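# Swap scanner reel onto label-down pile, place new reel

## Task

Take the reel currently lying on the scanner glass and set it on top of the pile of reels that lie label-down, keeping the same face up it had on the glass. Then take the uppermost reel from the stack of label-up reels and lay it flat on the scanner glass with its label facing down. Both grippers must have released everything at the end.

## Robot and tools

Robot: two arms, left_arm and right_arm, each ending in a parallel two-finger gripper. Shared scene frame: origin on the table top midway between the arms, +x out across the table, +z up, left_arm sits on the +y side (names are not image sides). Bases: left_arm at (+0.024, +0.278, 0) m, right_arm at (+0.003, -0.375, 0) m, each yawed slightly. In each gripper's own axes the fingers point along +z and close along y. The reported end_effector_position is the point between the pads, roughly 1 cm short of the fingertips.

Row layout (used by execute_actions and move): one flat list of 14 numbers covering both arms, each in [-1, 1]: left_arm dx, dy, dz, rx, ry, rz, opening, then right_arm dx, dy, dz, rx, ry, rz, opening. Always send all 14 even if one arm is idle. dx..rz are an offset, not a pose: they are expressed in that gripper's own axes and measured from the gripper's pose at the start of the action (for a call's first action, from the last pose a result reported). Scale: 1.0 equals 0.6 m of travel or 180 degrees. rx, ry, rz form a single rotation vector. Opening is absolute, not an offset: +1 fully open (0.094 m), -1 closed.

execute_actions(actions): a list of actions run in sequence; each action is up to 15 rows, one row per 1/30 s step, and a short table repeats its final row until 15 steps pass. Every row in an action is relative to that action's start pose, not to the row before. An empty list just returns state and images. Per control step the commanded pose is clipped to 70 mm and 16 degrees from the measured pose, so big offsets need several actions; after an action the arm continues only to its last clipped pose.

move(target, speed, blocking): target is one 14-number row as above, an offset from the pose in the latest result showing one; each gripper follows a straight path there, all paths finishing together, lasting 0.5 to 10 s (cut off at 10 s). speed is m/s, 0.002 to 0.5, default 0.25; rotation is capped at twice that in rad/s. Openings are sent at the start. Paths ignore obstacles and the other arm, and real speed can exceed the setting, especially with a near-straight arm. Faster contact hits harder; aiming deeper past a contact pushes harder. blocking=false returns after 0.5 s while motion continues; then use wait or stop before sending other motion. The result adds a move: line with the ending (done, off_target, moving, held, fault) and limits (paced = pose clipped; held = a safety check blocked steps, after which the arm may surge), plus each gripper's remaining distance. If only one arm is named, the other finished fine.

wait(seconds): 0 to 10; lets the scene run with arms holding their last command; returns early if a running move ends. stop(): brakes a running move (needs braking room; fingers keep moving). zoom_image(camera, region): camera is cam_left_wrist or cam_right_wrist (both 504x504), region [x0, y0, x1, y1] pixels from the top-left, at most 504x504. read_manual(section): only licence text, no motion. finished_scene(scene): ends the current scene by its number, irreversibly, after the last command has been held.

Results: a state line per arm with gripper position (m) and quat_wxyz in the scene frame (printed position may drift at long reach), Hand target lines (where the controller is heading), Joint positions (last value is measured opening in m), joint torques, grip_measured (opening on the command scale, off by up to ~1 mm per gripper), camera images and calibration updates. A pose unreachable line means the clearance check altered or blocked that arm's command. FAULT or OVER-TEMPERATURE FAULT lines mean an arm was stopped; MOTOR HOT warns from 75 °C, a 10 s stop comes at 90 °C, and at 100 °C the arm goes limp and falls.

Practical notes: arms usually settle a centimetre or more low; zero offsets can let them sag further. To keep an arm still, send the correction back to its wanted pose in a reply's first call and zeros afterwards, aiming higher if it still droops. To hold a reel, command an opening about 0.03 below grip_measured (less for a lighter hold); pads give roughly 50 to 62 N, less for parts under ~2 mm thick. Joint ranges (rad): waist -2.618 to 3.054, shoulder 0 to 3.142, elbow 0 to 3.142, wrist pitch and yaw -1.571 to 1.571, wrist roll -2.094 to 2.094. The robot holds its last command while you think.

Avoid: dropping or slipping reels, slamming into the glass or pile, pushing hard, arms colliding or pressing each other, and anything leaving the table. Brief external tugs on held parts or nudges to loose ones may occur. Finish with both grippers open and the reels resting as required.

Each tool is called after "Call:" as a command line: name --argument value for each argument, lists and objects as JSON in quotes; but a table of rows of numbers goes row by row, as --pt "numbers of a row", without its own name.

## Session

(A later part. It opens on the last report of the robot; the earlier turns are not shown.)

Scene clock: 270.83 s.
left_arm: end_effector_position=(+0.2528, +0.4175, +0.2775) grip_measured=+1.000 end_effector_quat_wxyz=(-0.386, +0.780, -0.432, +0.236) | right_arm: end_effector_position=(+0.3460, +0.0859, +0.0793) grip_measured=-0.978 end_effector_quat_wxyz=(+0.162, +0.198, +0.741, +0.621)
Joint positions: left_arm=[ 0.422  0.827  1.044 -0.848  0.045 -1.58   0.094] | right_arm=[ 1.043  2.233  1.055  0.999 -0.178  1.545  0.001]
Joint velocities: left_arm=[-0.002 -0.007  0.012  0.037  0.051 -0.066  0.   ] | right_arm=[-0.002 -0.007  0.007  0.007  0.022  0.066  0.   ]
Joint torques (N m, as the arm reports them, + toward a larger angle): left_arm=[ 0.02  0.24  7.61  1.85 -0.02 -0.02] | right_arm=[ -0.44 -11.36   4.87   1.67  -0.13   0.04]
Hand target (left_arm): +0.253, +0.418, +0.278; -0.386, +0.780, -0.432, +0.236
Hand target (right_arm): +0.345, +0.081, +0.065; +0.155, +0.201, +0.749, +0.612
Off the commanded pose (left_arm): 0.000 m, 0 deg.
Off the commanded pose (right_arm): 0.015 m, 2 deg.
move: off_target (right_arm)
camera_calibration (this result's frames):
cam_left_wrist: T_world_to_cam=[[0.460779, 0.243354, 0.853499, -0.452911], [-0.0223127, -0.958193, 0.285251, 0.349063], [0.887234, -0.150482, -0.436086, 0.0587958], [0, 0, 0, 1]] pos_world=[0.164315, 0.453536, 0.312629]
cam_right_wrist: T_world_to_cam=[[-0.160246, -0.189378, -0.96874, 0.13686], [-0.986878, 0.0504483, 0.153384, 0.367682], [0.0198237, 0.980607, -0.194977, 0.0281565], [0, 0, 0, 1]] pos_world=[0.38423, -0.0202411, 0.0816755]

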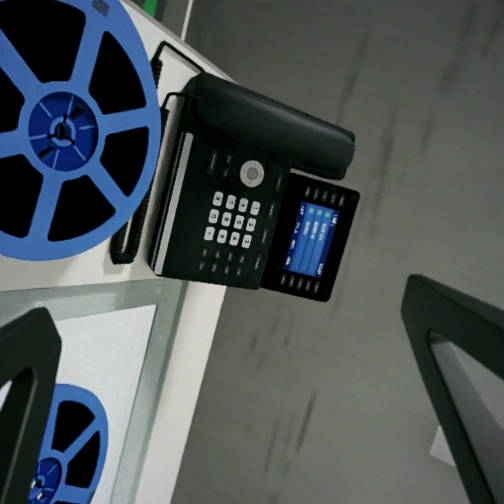

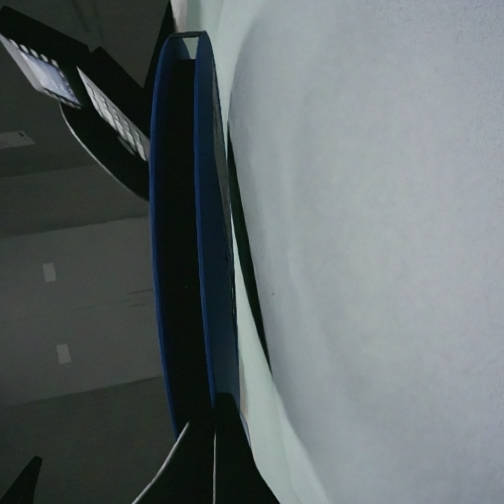

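Call:
execute_actions --actions '[[[0,0,0,0,0,0,1,0,0,0,0,0,0,-0.8]],[[0,0,0,0,0,0,1,0,0,0,0,0,0,-0.8]]]'

Call:
move --target '[0,0,0,0,0,0,1,0,0,-0.07,0,0,0,-0.8]' --speed 0.03

Call:
move --target '[0,0,0,0,0,0,1,0,0.2,-0.1,0.12,0,0,0.5]'

Scene clock: 277.67 s.
left_arm: end_effector_position=(+0.2528, +0.4175, +0.2775) grip_measured=+1.000 end_effector_quat_wxyz=(-0.386, +0.780, -0.432, +0.236) | right_arm: end_effector_position=(+0.3458, +0.0856, +0.0777) grip_measured=-0.801 end_effector_quat_wxyz=(+0.160, +0.200, +0.742, +0.619)
Joint positions: left_arm=[ 0.422  0.827  1.044 -0.848  0.045 -1.58   0.094] | right_arm=[ 1.043  2.233  1.055  0.992 -0.178  1.548  0.009]
Joint velocities: left_arm=[-0.007 -0.002  0.017  0.066  0.051  0.022  0.   ] | right_arm=[-0.002 -0.007 -0.002  0.022 -0.022  0.007  0.001]
Joint torques (N m, as the arm reports them, + toward a larger angle): left_arm=[ 0.02  0.23  7.6   1.85 -0.03 -0.02] | right_arm=[  0.02 -12.9    6.27   1.68  -0.03   0.  ]
Hand target (left_arm): +0.253, +0.418, +0.278; -0.386, +0.780, -0.432, +0.236
Hand target (right_arm): +0.346, +0.086, +0.078; +0.161, +0.199, +0.742, +0.620
Off the commanded pose (left_arm): 0.000 m, 0 deg.
Off the commanded pose (right_arm): 0.001 m, 0 deg.
camera_calibration (this result's frames):
cam_left_wrist: T_world_to_cam=[[0.460779, 0.243354, 0.853499, -0.452911], [-0.0223127, -0.958193, 0.285251, 0.349063], [0.887234, -0.150482, -0.436086, 0.0587958], [0, 0, 0, 1]] pos_world=[0.164315, 0.453536, 0.312629]
cam_right_wrist: T_world_to_cam=[[-0.166907, -0.192669, -0.966965, 0.137717], [-0.985789, 0.0515351, 0.159887, 0.366774], [0.0190274, 0.97991, -0.198532, 0.0286854], [0, 0, 0, 1]] pos_world=[0.384001, -0.0204771, 0.0802202]

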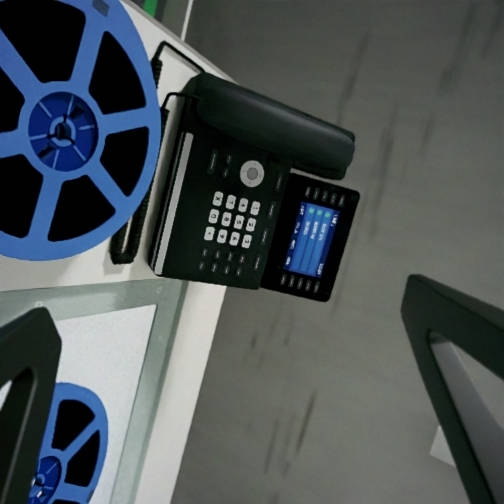

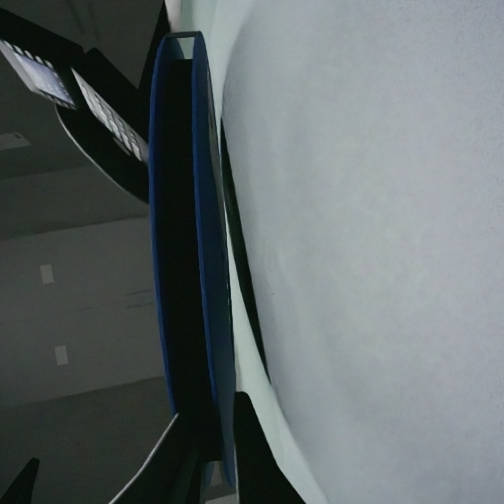

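Scene clock: 279.33 s.
left_arm: end_effector_position=(+0.2528, +0.4175, +0.2775) grip_measured=+1.000 end_effector_quat_wxyz=(-0.386, +0.780, -0.432, +0.236) | right_arm: end_effector_position=(+0.3250, +0.0537, +0.0717) grip_measured=-0.801 end_effector_quat_wxyz=(+0.154, +0.205, +0.750, +0.609)
Joint positions: left_arm=[ 0.422  0.827  1.044 -0.848  0.045 -1.58   0.094] | right_arm=[ 1.031  2.149  0.883  1.051 -0.19   1.548  0.009]
Joint velocities: left_arm=[ 0.002  0.012 -0.002 -0.081 -0.051  0.007  0.   ] | right_arm=[-0.002  0.007 -0.002 -0.007 -0.051  0.037 -0.001]
Joint torques (N m, as the arm reports them, + toward a larger angle): left_arm=[ 0.02  0.23  7.6   1.85 -0.02 -0.02] | right_arm=[ -0.51 -14.39   4.27   1.73  -0.07  -0.03]
Hand target (left_arm): +0.253, +0.418, +0.278; -0.386, +0.780, -0.432, +0.236
Hand target (right_arm): +0.326, +0.050, +0.085; +0.160, +0.200, +0.743, +0.619
Off the commanded pose (left_arm): 0.000 m, 0 deg.
Off the commanded pose (right_arm): 0.014 m, 2 deg.
move: off_target (right_arm)
camera_calibration (this result's frames):
cam_left_wrist: T_world_to_cam=[[0.460779, 0.243354, 0.853499, -0.452911], [-0.0223127, -0.958193, 0.285251, 0.349063], [0.887234, -0.150482, -0.436086, 0.0587958], [0, 0, 0, 1]] pos_world=[0.164315, 0.453536, 0.312629]
cam_right_wrist: T_world_to_cam=[[-0.186927, -0.211906, -0.959247, 0.129285], [-0.982247, 0.0560026, 0.179038, 0.346109], [0.0157813, 0.975684, -0.218612, 0.061876], [0, 0, 0, 1]] pos_world=[0.363155, -0.0523582, 0.0755764]

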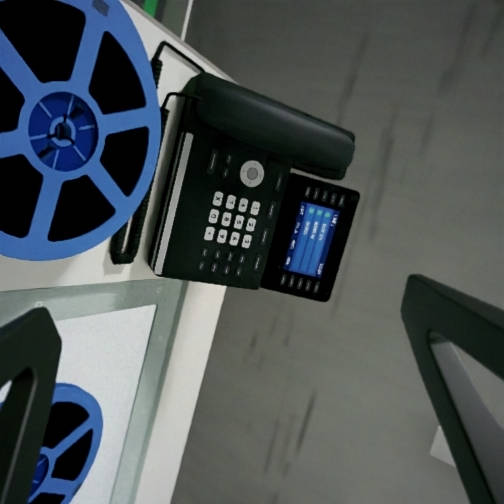

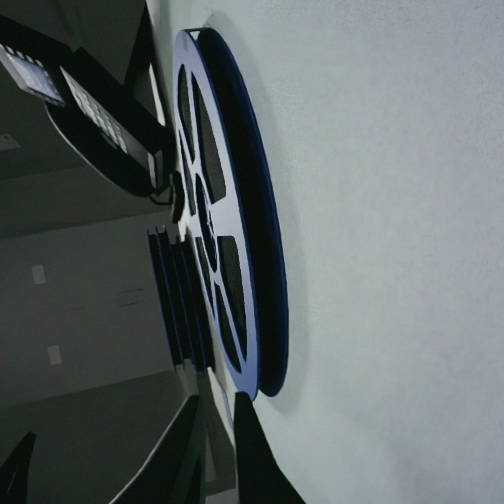

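Scene clock: 280.90 s.
left_arm: end_effector_position=(+0.2528, +0.4175, +0.2775) grip_measured=+1.000 end_effector_quat_wxyz=(-0.386, +0.780, -0.432, +0.236) | right_arm: end_effector_position=(+0.3038, +0.0254, +0.1933) grip_measured=+0.499 end_effector_quat_wxyz=(+0.104, +0.231, +0.853, +0.457)
Joint positions: left_arm=[ 0.422  0.827  1.044 -0.848  0.045 -1.58   0.094] | right_arm=[ 1.028  1.685  1.256 -0.179 -0.186  1.483  0.07 ]
Joint velocities: left_arm=[-0.007 -0.007 -0.007  0.007  0.022  0.022  0.   ] | right_arm=[-0.002 -0.012 -0.002  0.037 -0.037 -0.022 -0.   ]
Joint torques (N m, as the arm reports them, + toward a larger angle): left_arm=[ 0.03  0.24  7.58  1.85 -0.02 -0.02] | right_arm=[-0.48 -9.64 11.17  1.33  0.02 -0.09]
Hand target (left_arm): +0.253, +0.418, +0.278; -0.386, +0.780, -0.432, +0.236
Hand target (right_arm): +0.310, +0.024, +0.202; +0.114, +0.231, +0.851, +0.458
Off the commanded pose (left_arm): 0.000 m, 0 deg.
Off the commanded pose (right_arm): 0.011 m, 1 deg.
move: off_target (right_arm)
camera_calibration (this result's frames):
cam_left_wrist: T_world_to_cam=[[0.460779, 0.243354, 0.853499, -0.452911], [-0.0223127, -0.958193, 0.285251, 0.349063], [0.887234, -0.150482, -0.436086, 0.0587958], [0, 0, 0, 1]] pos_world=[0.164315, 0.453536, 0.312629]
cam_right_wrist: T_world_to_cam=[[-0.358993, -0.506438, -0.783993, 0.261807], [-0.930164, 0.124888, 0.345251, 0.255411], [-0.0769374, 0.853184, -0.515904, 0.205207], [0, 0, 0, 1]] pos_world=[0.347349, -0.074388, 0.222941]

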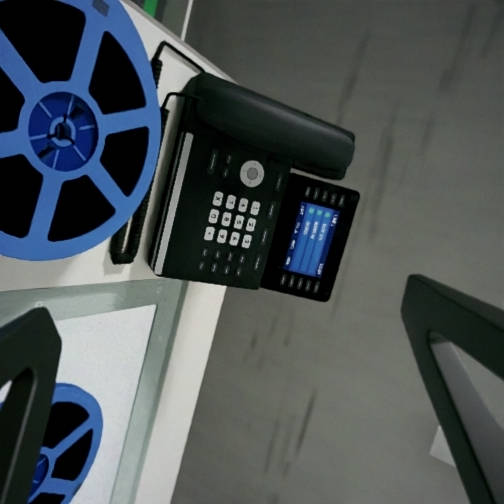

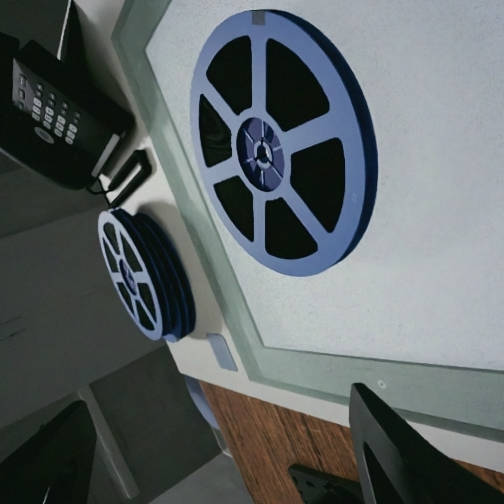

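Call:
finished_scene --scene 2

The scene is finished: the task was done.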